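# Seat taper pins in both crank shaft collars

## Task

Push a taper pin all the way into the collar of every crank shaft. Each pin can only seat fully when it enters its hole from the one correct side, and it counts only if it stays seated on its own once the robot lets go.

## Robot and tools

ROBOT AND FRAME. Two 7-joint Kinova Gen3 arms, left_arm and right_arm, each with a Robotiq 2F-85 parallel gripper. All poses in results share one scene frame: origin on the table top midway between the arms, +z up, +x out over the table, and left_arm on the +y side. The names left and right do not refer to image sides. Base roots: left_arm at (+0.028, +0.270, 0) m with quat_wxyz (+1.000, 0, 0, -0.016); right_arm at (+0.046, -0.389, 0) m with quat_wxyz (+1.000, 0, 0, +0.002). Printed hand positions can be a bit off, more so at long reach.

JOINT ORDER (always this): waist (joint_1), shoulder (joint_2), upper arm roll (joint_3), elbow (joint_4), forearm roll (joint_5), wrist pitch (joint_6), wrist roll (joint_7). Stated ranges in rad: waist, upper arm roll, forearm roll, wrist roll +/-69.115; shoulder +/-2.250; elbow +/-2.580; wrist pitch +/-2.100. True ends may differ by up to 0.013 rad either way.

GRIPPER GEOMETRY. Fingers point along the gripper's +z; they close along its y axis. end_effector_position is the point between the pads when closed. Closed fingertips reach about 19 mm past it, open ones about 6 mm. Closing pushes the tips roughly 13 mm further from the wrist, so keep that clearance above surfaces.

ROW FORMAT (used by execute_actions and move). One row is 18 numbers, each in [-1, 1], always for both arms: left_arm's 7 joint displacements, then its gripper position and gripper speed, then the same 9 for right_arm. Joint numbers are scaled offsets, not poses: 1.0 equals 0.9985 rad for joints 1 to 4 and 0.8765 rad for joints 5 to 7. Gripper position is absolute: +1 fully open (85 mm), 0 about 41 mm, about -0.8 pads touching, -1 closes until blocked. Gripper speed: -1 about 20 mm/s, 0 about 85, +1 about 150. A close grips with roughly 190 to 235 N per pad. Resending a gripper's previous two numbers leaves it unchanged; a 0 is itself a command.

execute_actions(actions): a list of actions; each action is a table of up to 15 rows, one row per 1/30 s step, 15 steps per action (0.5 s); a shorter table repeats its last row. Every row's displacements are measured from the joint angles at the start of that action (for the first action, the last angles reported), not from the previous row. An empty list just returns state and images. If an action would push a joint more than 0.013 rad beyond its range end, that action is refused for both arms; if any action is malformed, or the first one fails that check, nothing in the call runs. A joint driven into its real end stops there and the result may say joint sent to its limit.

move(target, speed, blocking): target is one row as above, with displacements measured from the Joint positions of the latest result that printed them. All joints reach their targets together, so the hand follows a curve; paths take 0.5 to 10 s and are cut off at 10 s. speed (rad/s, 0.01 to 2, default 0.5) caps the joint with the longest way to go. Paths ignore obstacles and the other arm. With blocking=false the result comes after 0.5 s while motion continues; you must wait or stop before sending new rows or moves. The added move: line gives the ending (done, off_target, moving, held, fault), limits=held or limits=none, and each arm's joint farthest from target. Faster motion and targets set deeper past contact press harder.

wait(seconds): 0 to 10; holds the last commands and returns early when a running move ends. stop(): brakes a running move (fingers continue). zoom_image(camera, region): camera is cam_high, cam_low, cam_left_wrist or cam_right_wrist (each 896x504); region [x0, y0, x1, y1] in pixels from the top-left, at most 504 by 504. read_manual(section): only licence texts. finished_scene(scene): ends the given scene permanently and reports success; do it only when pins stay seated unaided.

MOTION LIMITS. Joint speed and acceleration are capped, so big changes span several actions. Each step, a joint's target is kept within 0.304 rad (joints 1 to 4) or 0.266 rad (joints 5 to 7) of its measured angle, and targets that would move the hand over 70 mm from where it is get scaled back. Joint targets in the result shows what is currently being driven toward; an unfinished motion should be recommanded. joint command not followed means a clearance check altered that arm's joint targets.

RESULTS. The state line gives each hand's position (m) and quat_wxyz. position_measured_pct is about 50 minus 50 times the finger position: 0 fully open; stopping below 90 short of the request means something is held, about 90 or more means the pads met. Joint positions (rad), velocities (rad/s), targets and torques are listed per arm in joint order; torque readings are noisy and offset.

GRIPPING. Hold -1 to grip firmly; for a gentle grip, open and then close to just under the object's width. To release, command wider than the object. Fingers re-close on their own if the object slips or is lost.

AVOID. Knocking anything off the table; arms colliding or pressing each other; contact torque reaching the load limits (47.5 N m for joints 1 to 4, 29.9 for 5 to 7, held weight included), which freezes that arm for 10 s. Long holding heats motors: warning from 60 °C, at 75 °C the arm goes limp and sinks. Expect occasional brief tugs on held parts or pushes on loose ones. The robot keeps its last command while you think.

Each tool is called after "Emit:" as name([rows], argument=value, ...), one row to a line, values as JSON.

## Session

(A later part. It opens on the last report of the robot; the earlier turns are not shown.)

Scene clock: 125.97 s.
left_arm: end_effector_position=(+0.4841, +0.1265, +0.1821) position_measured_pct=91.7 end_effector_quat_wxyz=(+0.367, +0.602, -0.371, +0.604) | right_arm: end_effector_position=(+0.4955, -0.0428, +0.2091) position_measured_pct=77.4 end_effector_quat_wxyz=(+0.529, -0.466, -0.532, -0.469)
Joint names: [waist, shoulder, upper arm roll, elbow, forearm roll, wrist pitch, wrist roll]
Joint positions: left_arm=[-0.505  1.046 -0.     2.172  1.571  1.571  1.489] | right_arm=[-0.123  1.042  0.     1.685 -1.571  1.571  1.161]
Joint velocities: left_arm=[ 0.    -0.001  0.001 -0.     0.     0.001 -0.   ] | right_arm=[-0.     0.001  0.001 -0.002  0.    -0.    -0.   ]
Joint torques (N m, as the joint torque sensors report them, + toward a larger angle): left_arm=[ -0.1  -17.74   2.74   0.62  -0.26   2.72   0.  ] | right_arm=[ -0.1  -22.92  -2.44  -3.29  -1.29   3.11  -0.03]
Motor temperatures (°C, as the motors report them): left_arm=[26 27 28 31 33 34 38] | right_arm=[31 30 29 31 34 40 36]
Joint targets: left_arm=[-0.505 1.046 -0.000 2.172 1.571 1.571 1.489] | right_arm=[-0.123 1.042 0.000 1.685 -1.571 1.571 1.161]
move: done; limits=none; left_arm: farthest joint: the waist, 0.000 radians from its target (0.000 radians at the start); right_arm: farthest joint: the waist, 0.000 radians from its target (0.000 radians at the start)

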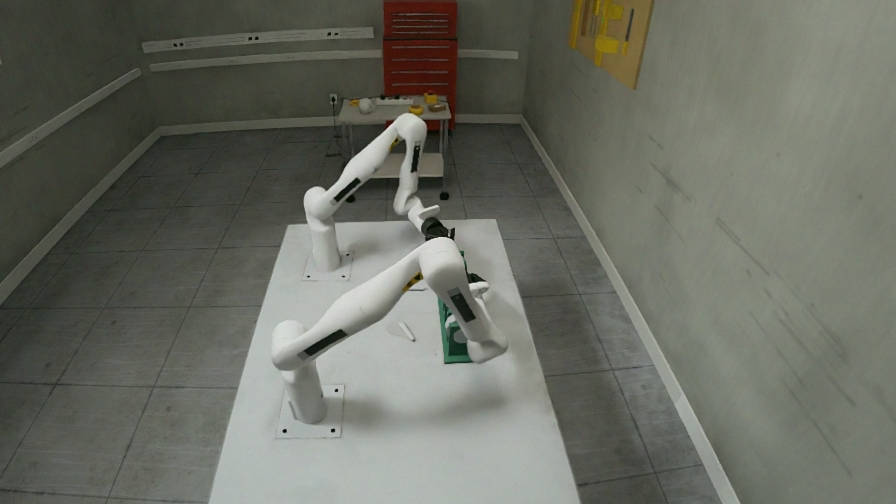

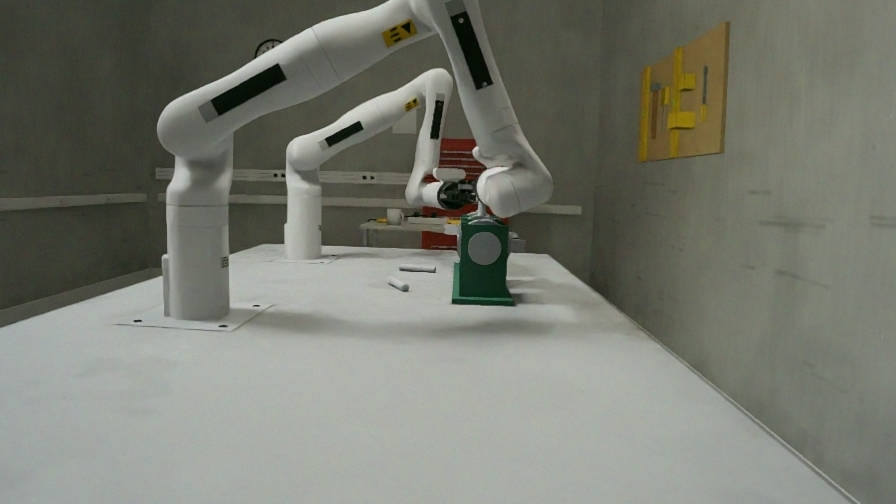

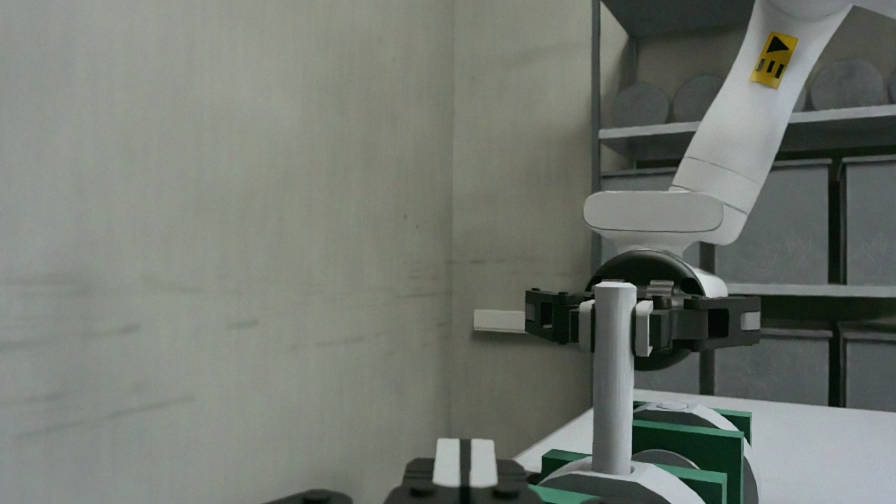

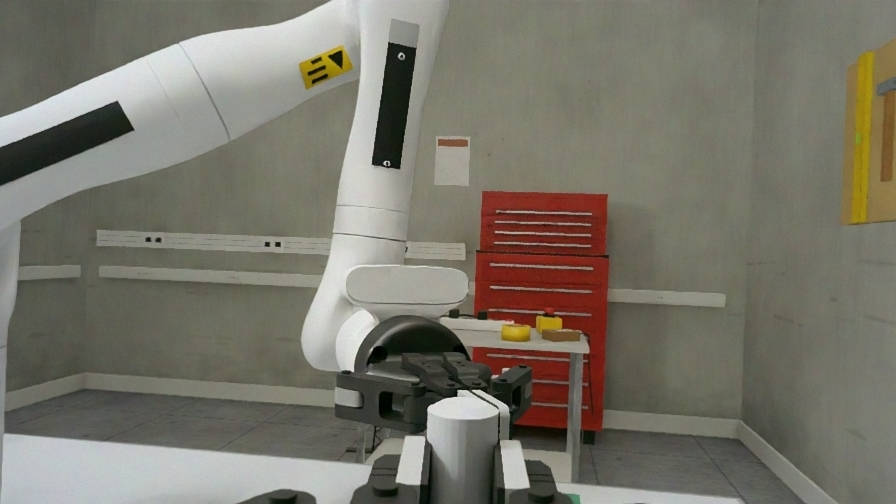

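Emit:
move(target=[0,0,0,0,0,0,0,-1,0,0,0.0344,0,-0.0065,0,0,0.027,-1,0], speed=0.04)

Scene clock: 127.27 s.
left_arm: end_effector_position=(+0.4841, +0.1265, +0.1821) position_measured_pct=91.7 end_effector_quat_wxyz=(+0.367, +0.602, -0.371, +0.604) | right_arm: end_effector_position=(+0.4950, -0.0432, +0.1932) position_measured_pct=77.4 end_effector_quat_wxyz=(+0.530, -0.468, -0.531, -0.468)
Joint names: [waist, shoulder, upper arm roll, elbow, forearm roll, wrist pitch, wrist roll]
Joint positions: left_arm=[-0.505  1.046 -0.     2.172  1.571  1.571  1.489] | right_arm=[-0.122  1.076  0.001  1.678 -1.572  1.571  1.185]
Joint velocities: left_arm=[ 0. -0.  0.  0. -0. -0.  0.] | right_arm=[ 0.     0.     0.    -0.001  0.     0.     0.   ]
Joint torques (N m, as the joint torque sensors report them, + toward a larger angle): left_arm=[  0.28 -17.7    2.89   0.3   -0.59   2.85  -0.12] | right_arm=[ -0.67 -22.09  -2.41  -3.23  -0.81   3.32  -0.07]
Motor temperatures (°C, as the motors report them): left_arm=[26 27 28 31 33 34 38] | right_arm=[31 30 29 31 34 40 36]
Joint targets: left_arm=[-0.505 1.046 -0.000 2.172 1.571 1.571 1.489] | right_arm=[-0.123 1.076 0.000 1.678 -1.571 1.571 1.185]
move: done; limits=none; left_arm: farthest joint: the waist, 0.000 radians from its target (0.000 radians at the start); right_arm: farthest joint: the waist, 0.001 radians from its target (0.000 radians at the start)

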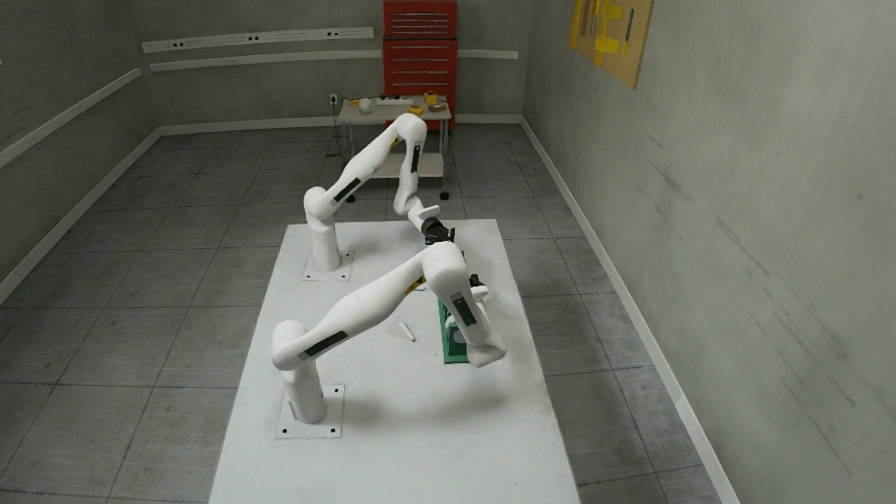

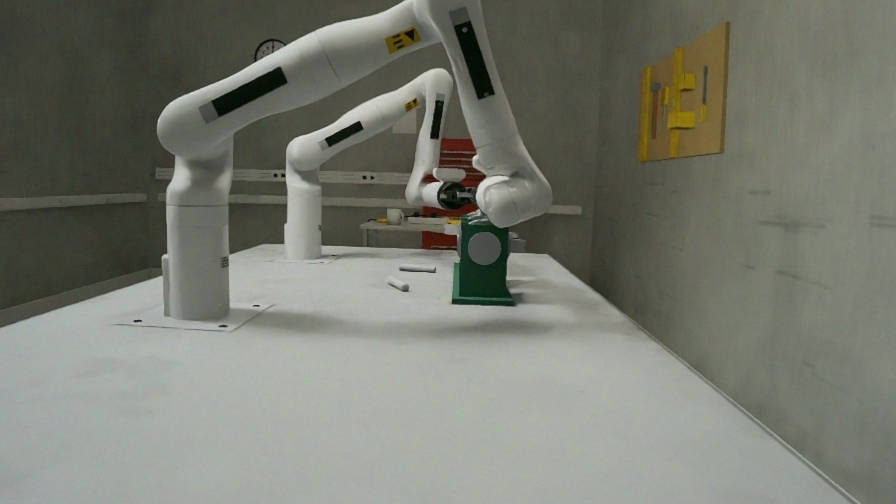

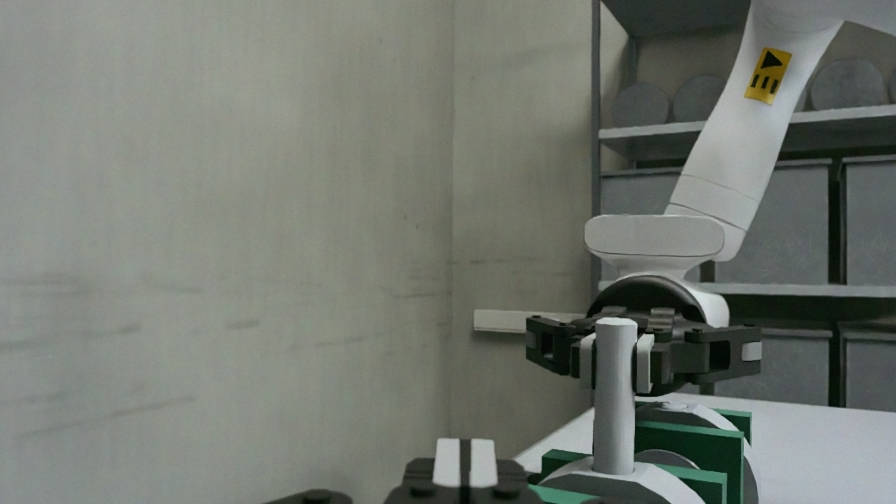

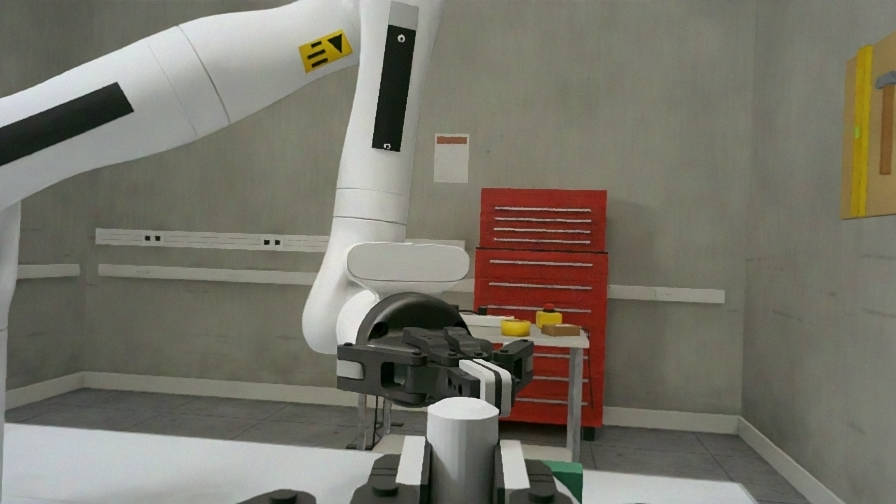

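Palm is near collar 1; release here.

Emit:
execute_actions([
  [[0,0,0,0,0,0,0,-1,0,0,0,0,0,0,0,0,-0.3,-1]],
  [[0,0,0,0,0,0,0,-1,0,0,0,0,0,0,0,0,-0.3,-1]],
])

Scene clock: 128.43 s.
left_arm: end_effector_position=(+0.4841, +0.1265, +0.1821) position_measured_pct=91.7 end_effector_quat_wxyz=(+0.367, +0.602, -0.371, +0.604) | right_arm: end_effector_position=(+0.4950, -0.0432, +0.1933) position_measured_pct=65.1 end_effector_quat_wxyz=(+0.529, -0.468, -0.531, -0.468)
Joint names: [waist, shoulder, upper arm roll, elbow, forearm roll, wrist pitch, wrist roll]
Joint positions: left_arm=[-0.505  1.046 -0.     2.172  1.571  1.571  1.489] | right_arm=[-0.122  1.076  0.001  1.678 -1.572  1.571  1.185]
Joint velocities: left_arm=[-0.    -0.    -0.001  0.001 -0.    -0.    -0.   ] | right_arm=[ 0.    -0.003 -0.    -0.002  0.    -0.001  0.   ]
Joint torques (N m, as the joint torque sensors report them, + toward a larger angle): left_arm=[ -0.37 -17.6    2.37   0.8   -0.16   2.92   0.02] | right_arm=[ -0.32 -21.91  -1.71  -3.11  -1.25   2.84  -0.04]
Motor temperatures (°C, as the motors report them): left_arm=[26 27 28 31 33 34 38] | right_arm=[31 30 29 31 34 40 36]
Joint targets: left_arm=[-0.505 1.046 -0.000 2.172 1.571 1.571 1.489] | right_arm=[-0.122 1.076 0.001 1.678 -1.572 1.571 1.185]

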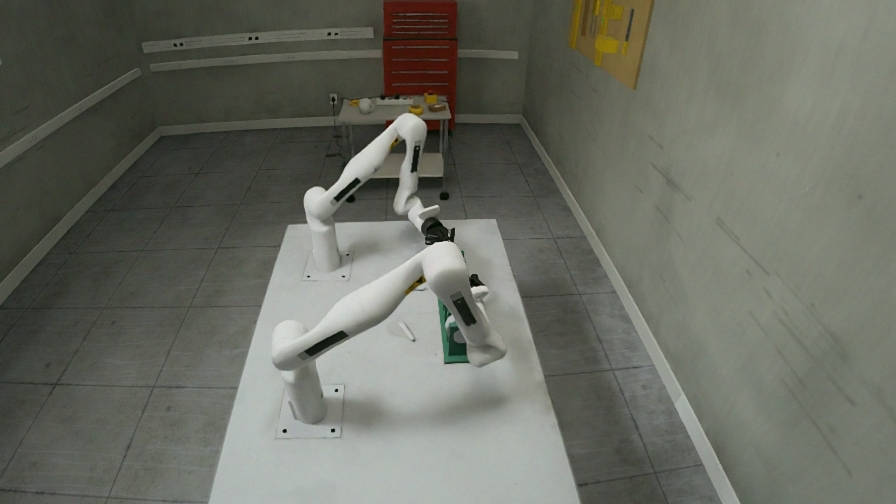

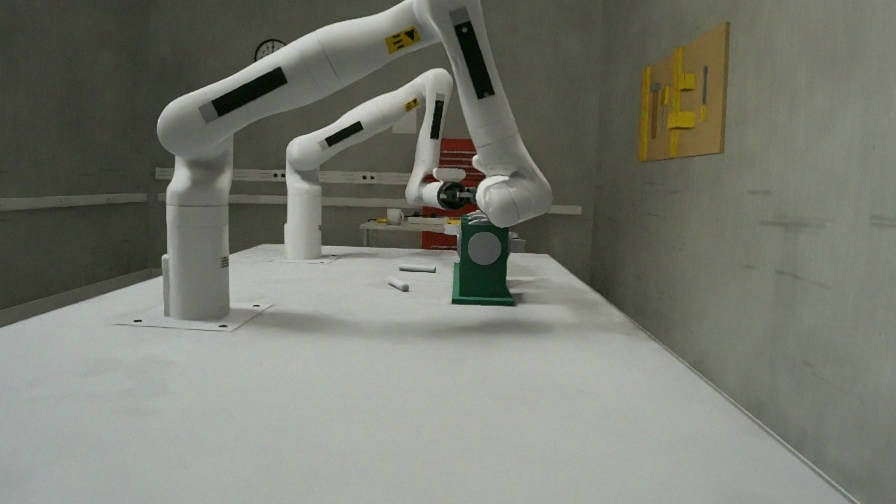

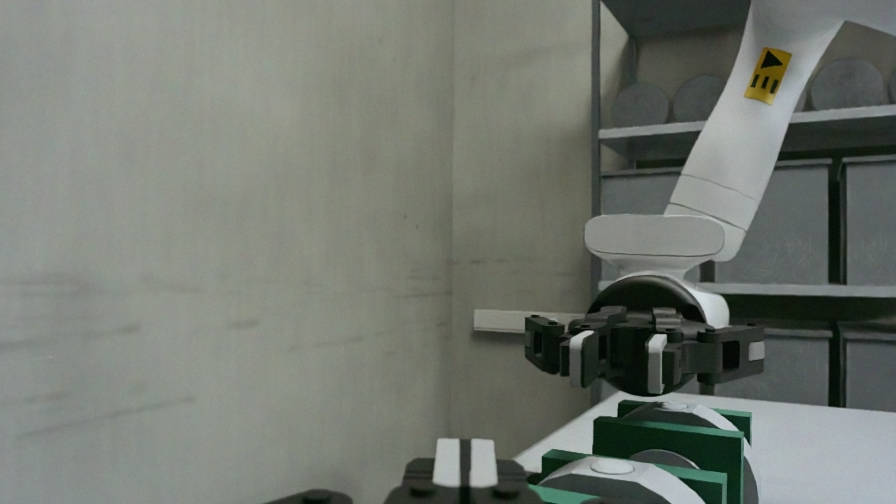

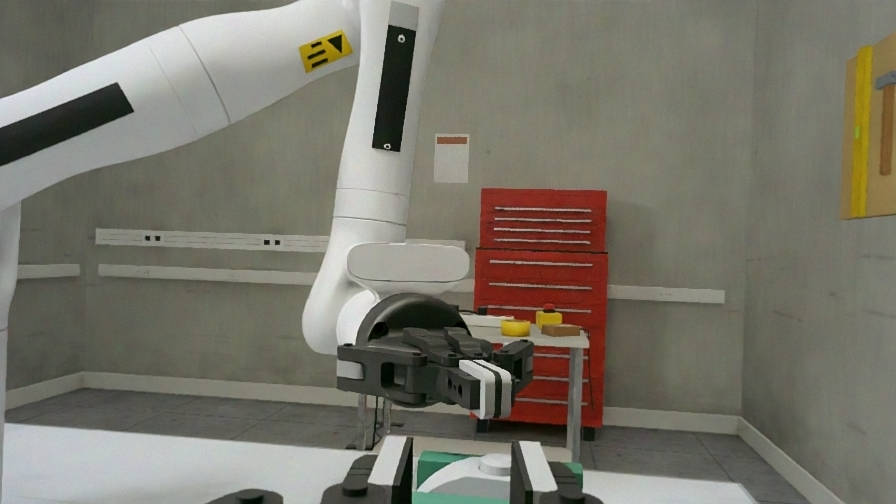

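Emit:
zoom_image(camera="cam_right_wrist", region=[440,434,560,504])

Emit:
zoom_image(camera="cam_left_wrist", region=[560,390,720,504])

Region (440, 434, 560, 504) of cam_right_wrist's 896x504 image, scaled by 4.200; it fills the top 294 rows of this view, and the rest is white.

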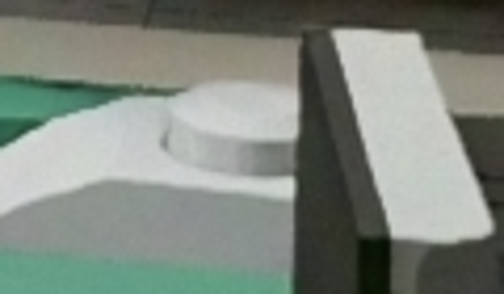

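Region (560, 390, 720, 504) of cam_left_wrist's 896x504 image, scaled by 3.150; it fills the top 359 rows of this view, and the rest is white.

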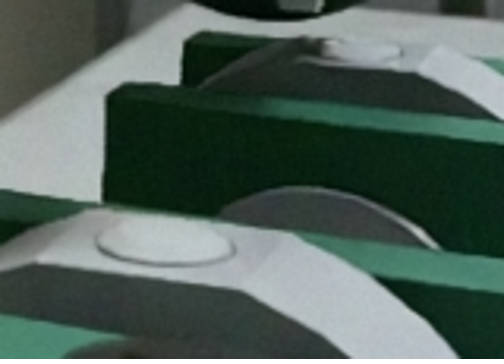

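Emit:
move(target=[0,-0.617,0,-0.673,-0.9,0,0,-1,0,0.3,-0.65,0,-0.18,0.9,0,0,-1,0], speed=1.0)

Emit:
move(target=[0.744,0.02,0,0.0,-0.892,-0.5,0.4,-1,0,0,0,0,0,0.892,-0.4,0,-1,0], speed=1.0)

Scene clock: 130.90 s.
left_arm: end_effector_position=(+0.4882, +0.2315, +0.3504) position_measured_pct=91.7 end_effector_quat_wxyz=(-0.056, -0.244, +0.879, -0.406) | right_arm: end_effector_position=(+0.4659, -0.2650, +0.3514) position_measured_pct=91.7 end_effector_quat_wxyz=(-0.202, +0.316, +0.856, +0.356)
Joint names: [waist, shoulder, upper arm roll, elbow, forearm roll, wrist pitch, wrist roll]
Joint positions: left_arm=[-0.505  0.43  -0.     1.5    0.783  1.571  1.489] | right_arm=[ 0.177  0.427  0.001  1.498 -0.783  1.571  1.185]
Joint velocities: left_arm=[-0.    -0.003  0.001 -0.    -0.     0.     0.   ] | right_arm=[ 0.001 -0.002  0.     0.003  0.    -0.     0.   ]
Joint torques (N m, as the joint torque sensors report them, + toward a larger angle): left_arm=[ -0.04 -16.1    0.4   -7.88   1.94   1.3    0.11] | right_arm=[  0.35 -16.5   -0.32  -7.4   -1.87   1.35  -0.03]
Motor temperatures (°C, as the motors report them): left_arm=[26 27 28 31 33 34 38] | right_arm=[31 30 29 31 34 40 36]
Joint targets: left_arm=[-0.505 0.430 -0.000 1.500 0.783 1.571 1.489] | right_arm=[0.177 0.427 0.001 1.498 -0.783 1.571 1.185]
move: done; limits=none; left_arm: farthest joint: the forearm roll, 0.001 radians from its target (0.789 radians at the start); right_arm: farthest joint: the waist, 0.000 radians from its target (0.300 radians at the start)

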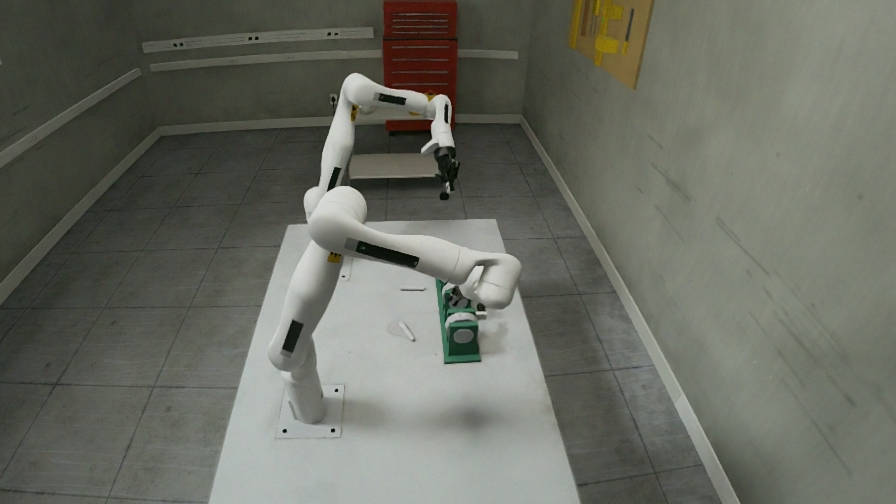

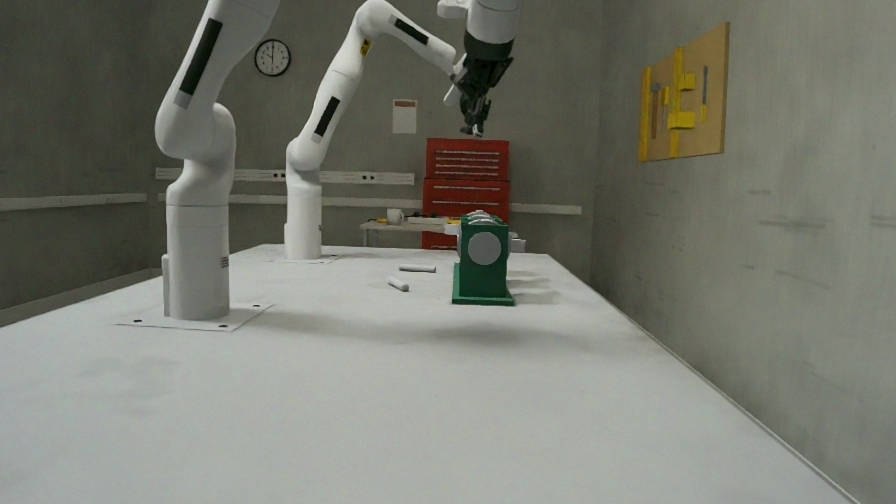

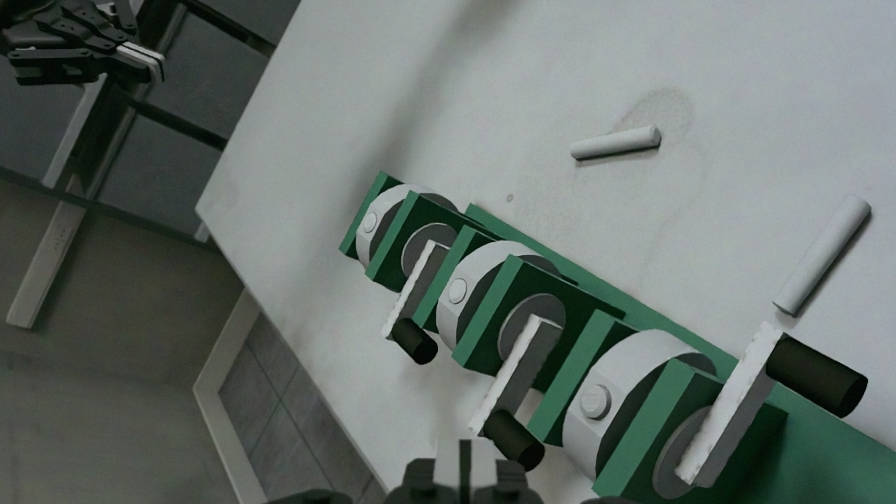

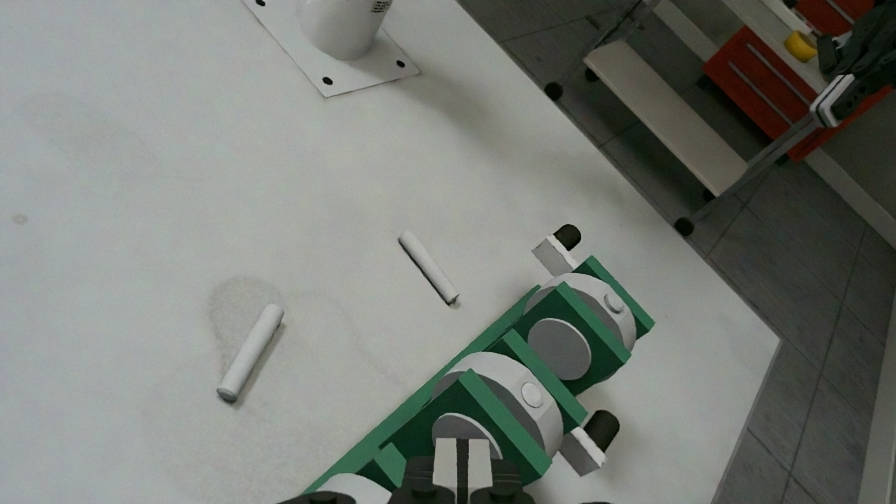

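Scene clock: 132.43 s.
left_arm: end_effector_position=(+0.4968, +0.1146, +0.2367) position_measured_pct=91.7 end_effector_quat_wxyz=(+0.029, +0.000, +1.000, -0.008) | right_arm: end_effector_position=(+0.5021, -0.4942, +0.2473) position_measured_pct=91.7 end_effector_quat_wxyz=(-0.002, +0.277, +0.961, +0.000)
Joint names: [waist, shoulder, upper arm roll, elbow, forearm roll, wrist pitch, wrist roll]
Joint positions: left_arm=[ 0.237  0.45  -0.     1.5    0.001  1.133  1.84 ] | right_arm=[ 0.177  0.427  0.001  1.498 -0.001  1.22   1.185]
Joint velocities: left_arm=[ 0.003  0.001 -0.001 -0.    -0.     0.001 -0.   ] | right_arm=[-0.     0.002 -0.     0.    -0.     0.     0.   ]
Joint torques (N m, as the joint torque sensors report them, + toward a larger angle): left_arm=[ -0.51 -17.83  -0.27  -8.99   0.32  -0.11   0.03] | right_arm=[ -0.31 -17.65   0.29  -8.56   0.07   0.17  -0.19]
Motor temperatures (°C, as the motors report them): left_arm=[26 27 28 31 33 34 38] | right_arm=[31 30 29 31 34 40 36]
Joint targets: left_arm=[0.237 0.450 -0.000 1.500 0.001 1.133 1.840] | right_arm=[0.177 0.427 0.001 1.498 -0.001 1.220 1.185]
move: done; limits=none; left_arm: farthest joint: the waist, 0.001 radians from its target (0.743 radians at the start); right_arm: farthest joint: the waist, 0.000 radians from its target (0.000 radians at the start)

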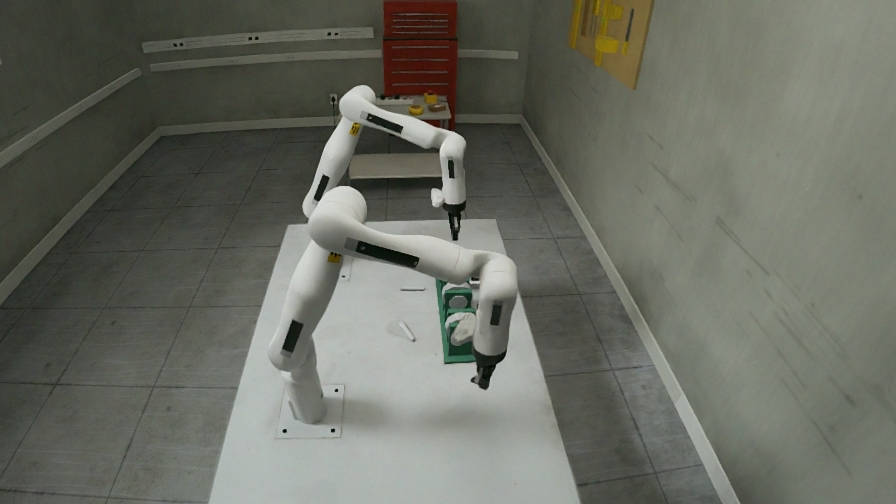

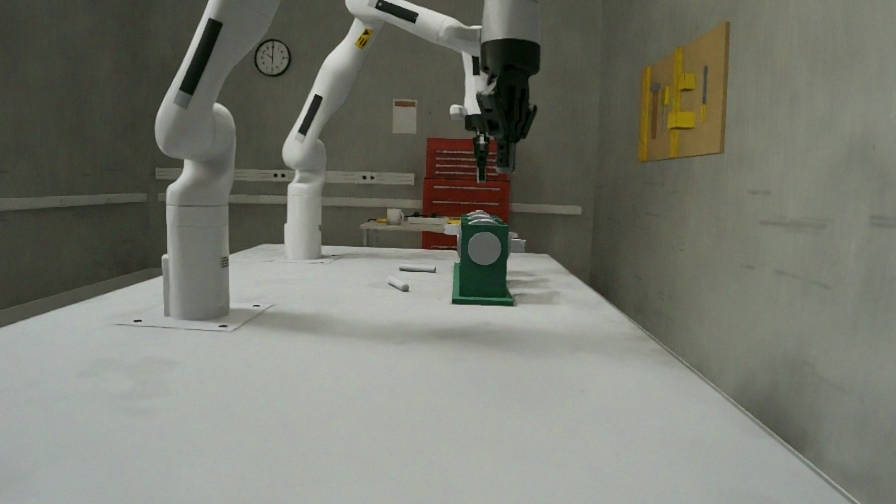

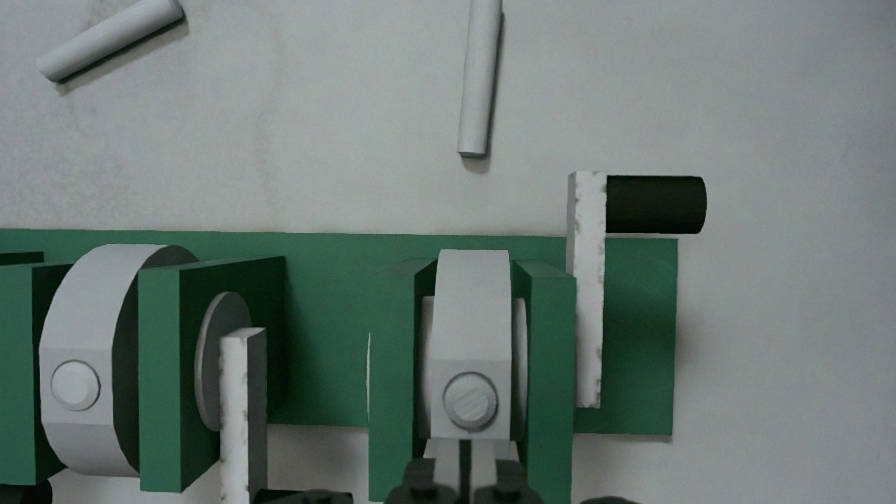

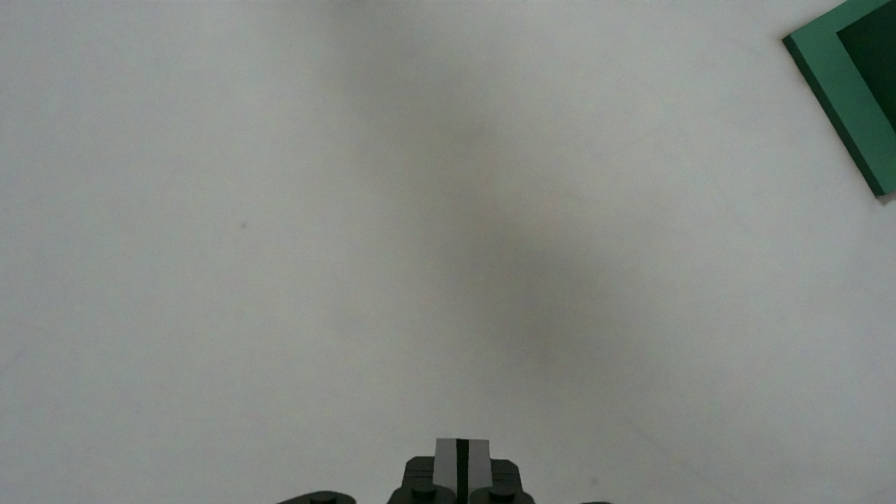

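Emit:
zoom_image(camera="cam_left_wrist", region=[420,350,530,450])

Emit:
zoom_image(camera="cam_low", region=[440,195,540,255])

Region (420, 350, 530, 450) of cam_left_wrist's 896x504 image, scaled by 4.582; it fills the top 458 rows of this view, and the rest is white.

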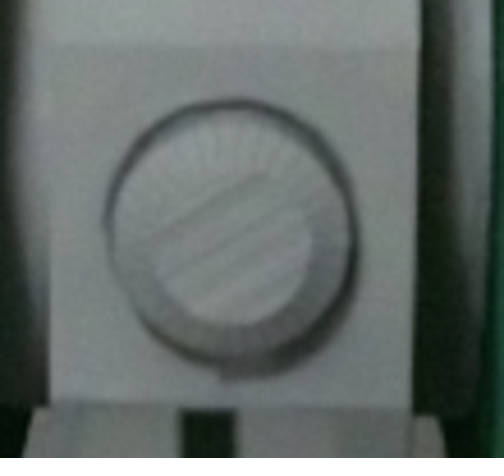

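Region (440, 195, 540, 255) of cam_low's 896x504 image, scaled by 5.040, with more detail than that image has; it fills the top 302 rows of this view, and the rest is white.

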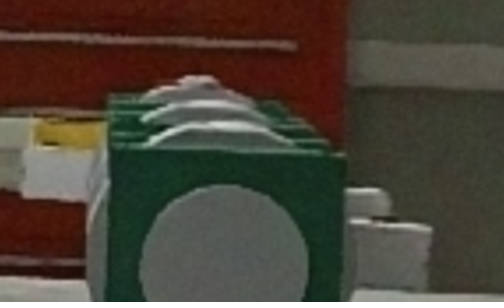

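Emit:
move(target=[0.001,0.0857,0,0.0707,-0.001,-0.1114,0,-1,0,0,0,0,0,0,0,0,-1,0], speed=0.2)

Emit:
move(target=[0,0.018,0,0.022,0,-0.045,0,-1,0,0,0,0,0,0,0,0,-1,0], speed=0.04)

Scene clock: 133.87 s.
left_arm: end_effector_position=(+0.4889, +0.1165, +0.1753) position_measured_pct=91.7 end_effector_quat_wxyz=(+0.001, +0.001, +1.000, -0.000) | right_arm: end_effector_position=(+0.5021, -0.4942, +0.2473) position_measured_pct=91.7 end_effector_quat_wxyz=(-0.002, +0.277, +0.961, +0.000)
Joint names: [waist, shoulder, upper arm roll, elbow, forearm roll, wrist pitch, wrist roll]
Joint positions: left_arm=[ 0.238  0.535 -0.     1.57  -0.     1.035  1.84 ] | right_arm=[ 0.177  0.427  0.001  1.498 -0.001  1.22   1.185]
Joint velocities: left_arm=[-0.001  0.003  0.002 -0.     0.     0.002  0.   ] | right_arm=[-0.    -0.     0.001  0.001  0.    -0.    -0.   ]
Joint torques (N m, as the joint torque sensors report them, + toward a larger angle): left_arm=[  0.02 -18.16  -0.03  -7.79   0.23  -0.31  -0.24] | right_arm=[ -0.24 -17.52   0.02  -7.75   0.07   0.45  -0.05]
Motor temperatures (°C, as the motors report them): left_arm=[26 27 28 31 33 34 38] | right_arm=[31 30 29 31 34 40 36]
Joint targets: left_arm=[0.238 0.535 -0.000 1.570 -0.000 1.035 1.840] | right_arm=[0.177 0.427 0.001 1.498 -0.001 1.220 1.185]
move: done; limits=none; left_arm: farthest joint: the waist, 0.000 radians from its target (0.001 radians at the start); right_arm: farthest joint: the waist, 0.000 radians from its target (0.000 radians at the start)

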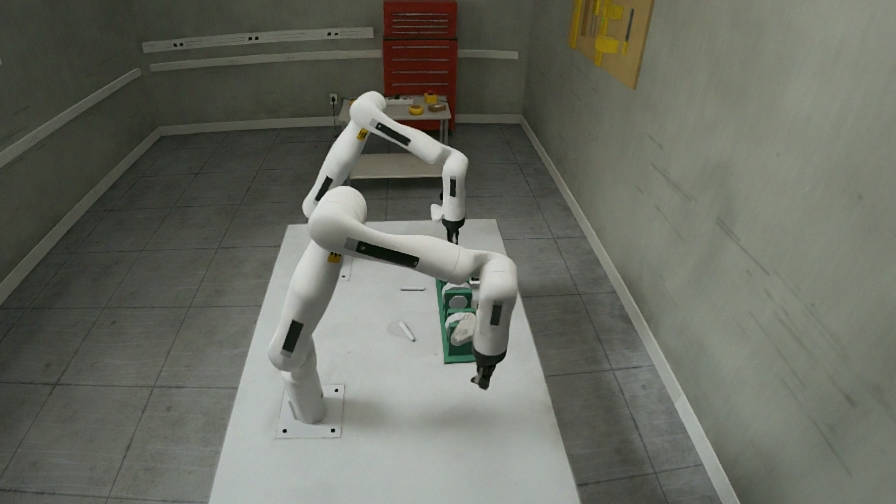

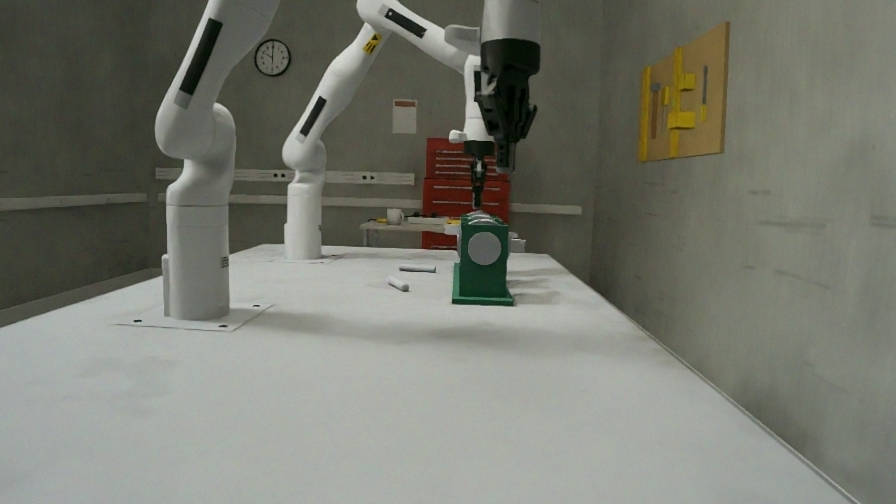

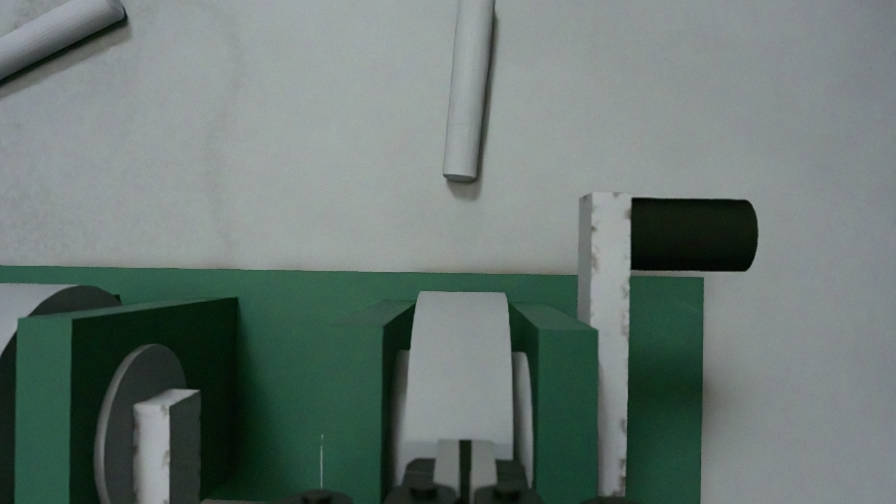

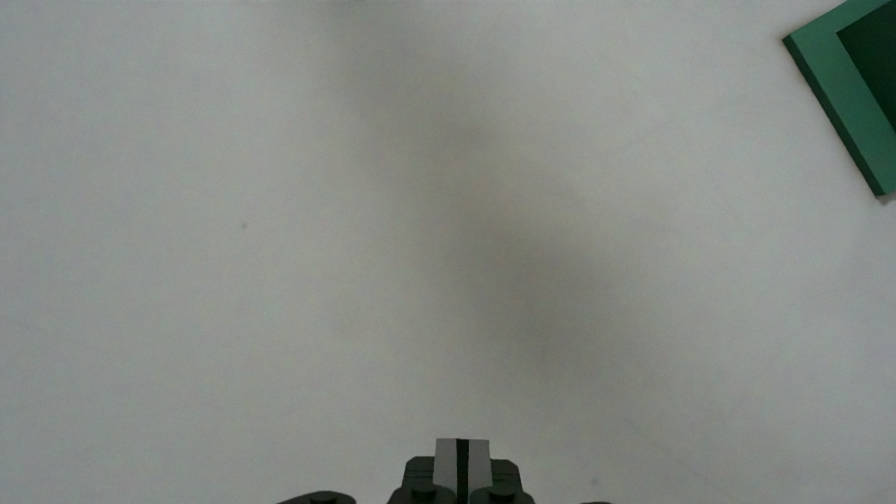

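Scene clock: 135.10 s.
left_arm: end_effector_position=(+0.4938, +0.1160, +0.1723) position_measured_pct=91.7 end_effector_quat_wxyz=(+0.012, +0.000, +1.000, -0.003) | right_arm: end_effector_position=(+0.5021, -0.4942, +0.2473) position_measured_pct=91.7 end_effector_quat_wxyz=(-0.002, +0.277, +0.961, +0.000)
Joint names: [waist, shoulder, upper arm roll, elbow, forearm roll, wrist pitch, wrist roll]
Joint positions: left_arm=[ 0.237  0.534 -0.001  1.584 -0.001  0.999  1.84 ] | right_arm=[ 0.177  0.427  0.001  1.498 -0.001  1.22   1.185]
Joint velocities: left_arm=[-0.001  0.     0.    -0.     0.    -0.    -0.   ] | right_arm=[-0.    -0.     0.     0.     0.     0.001  0.   ]
Joint torques (N m, as the joint torque sensors report them, + toward a larger angle): left_arm=[ 0.1  -2.28  0.35 -1.4   0.4  -1.99 -0.08] | right_arm=[ -0.06 -17.22   0.22  -8.02  -0.1   -0.04  -0.13]
Motor temperatures (°C, as the motors report them): left_arm=[26 27 28 31 33 34 38] | right_arm=[31 30 29 31 34 40 36]
Joint targets: left_arm=[0.238 0.553 -0.000 1.592 -0.000 0.996 1.840] | right_arm=[0.177 0.427 0.001 1.498 -0.001 1.220 1.185]
move: off_target (left_arm); limits=none; left_arm: farthest joint: the shoulder, 0.019 radians from its target (0.018 radians at the start); right_arm: farthest joint: the waist, 0.000 radians from its target (0.000 radians at the start)

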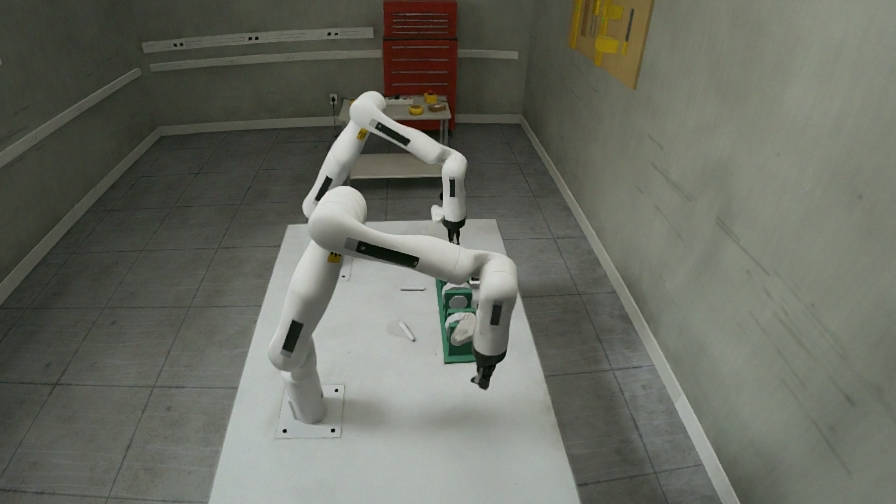

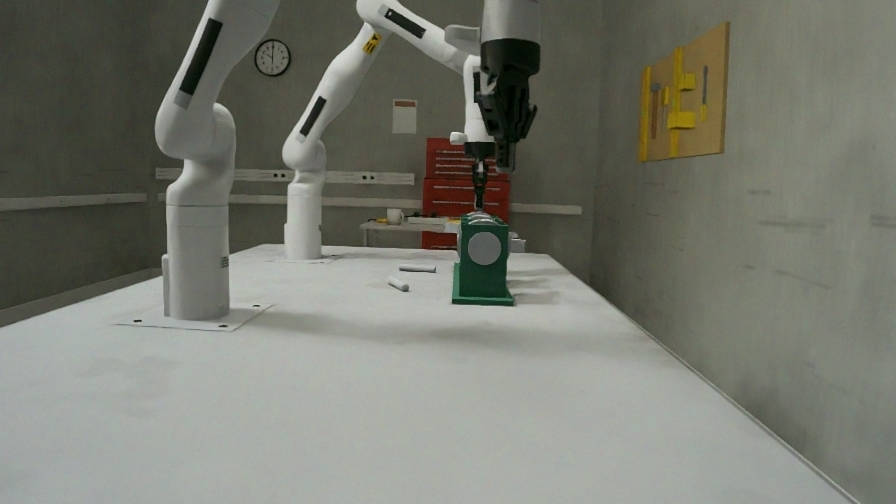

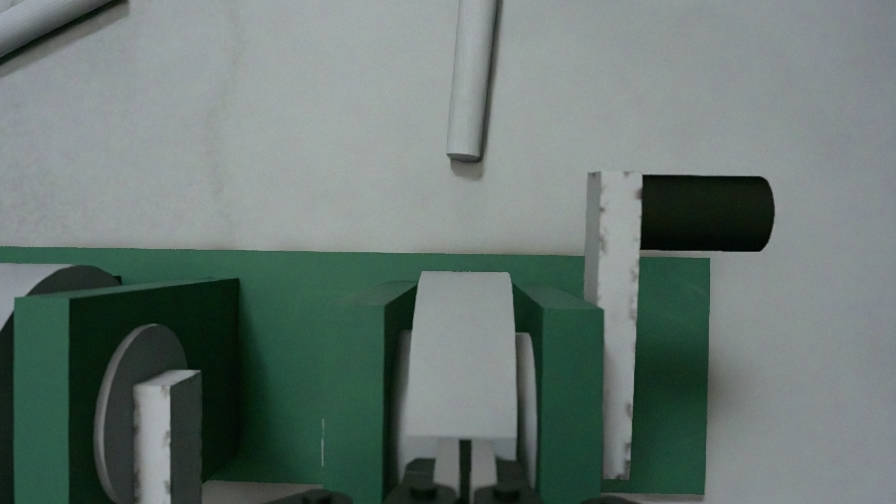

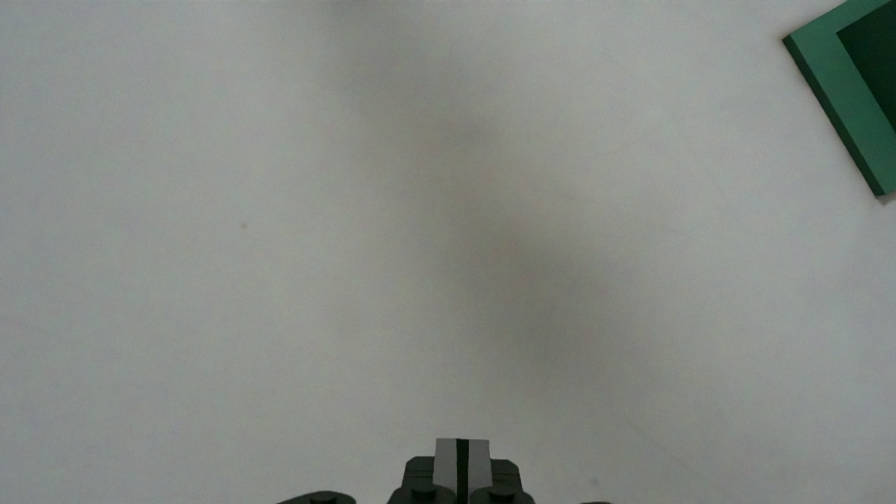

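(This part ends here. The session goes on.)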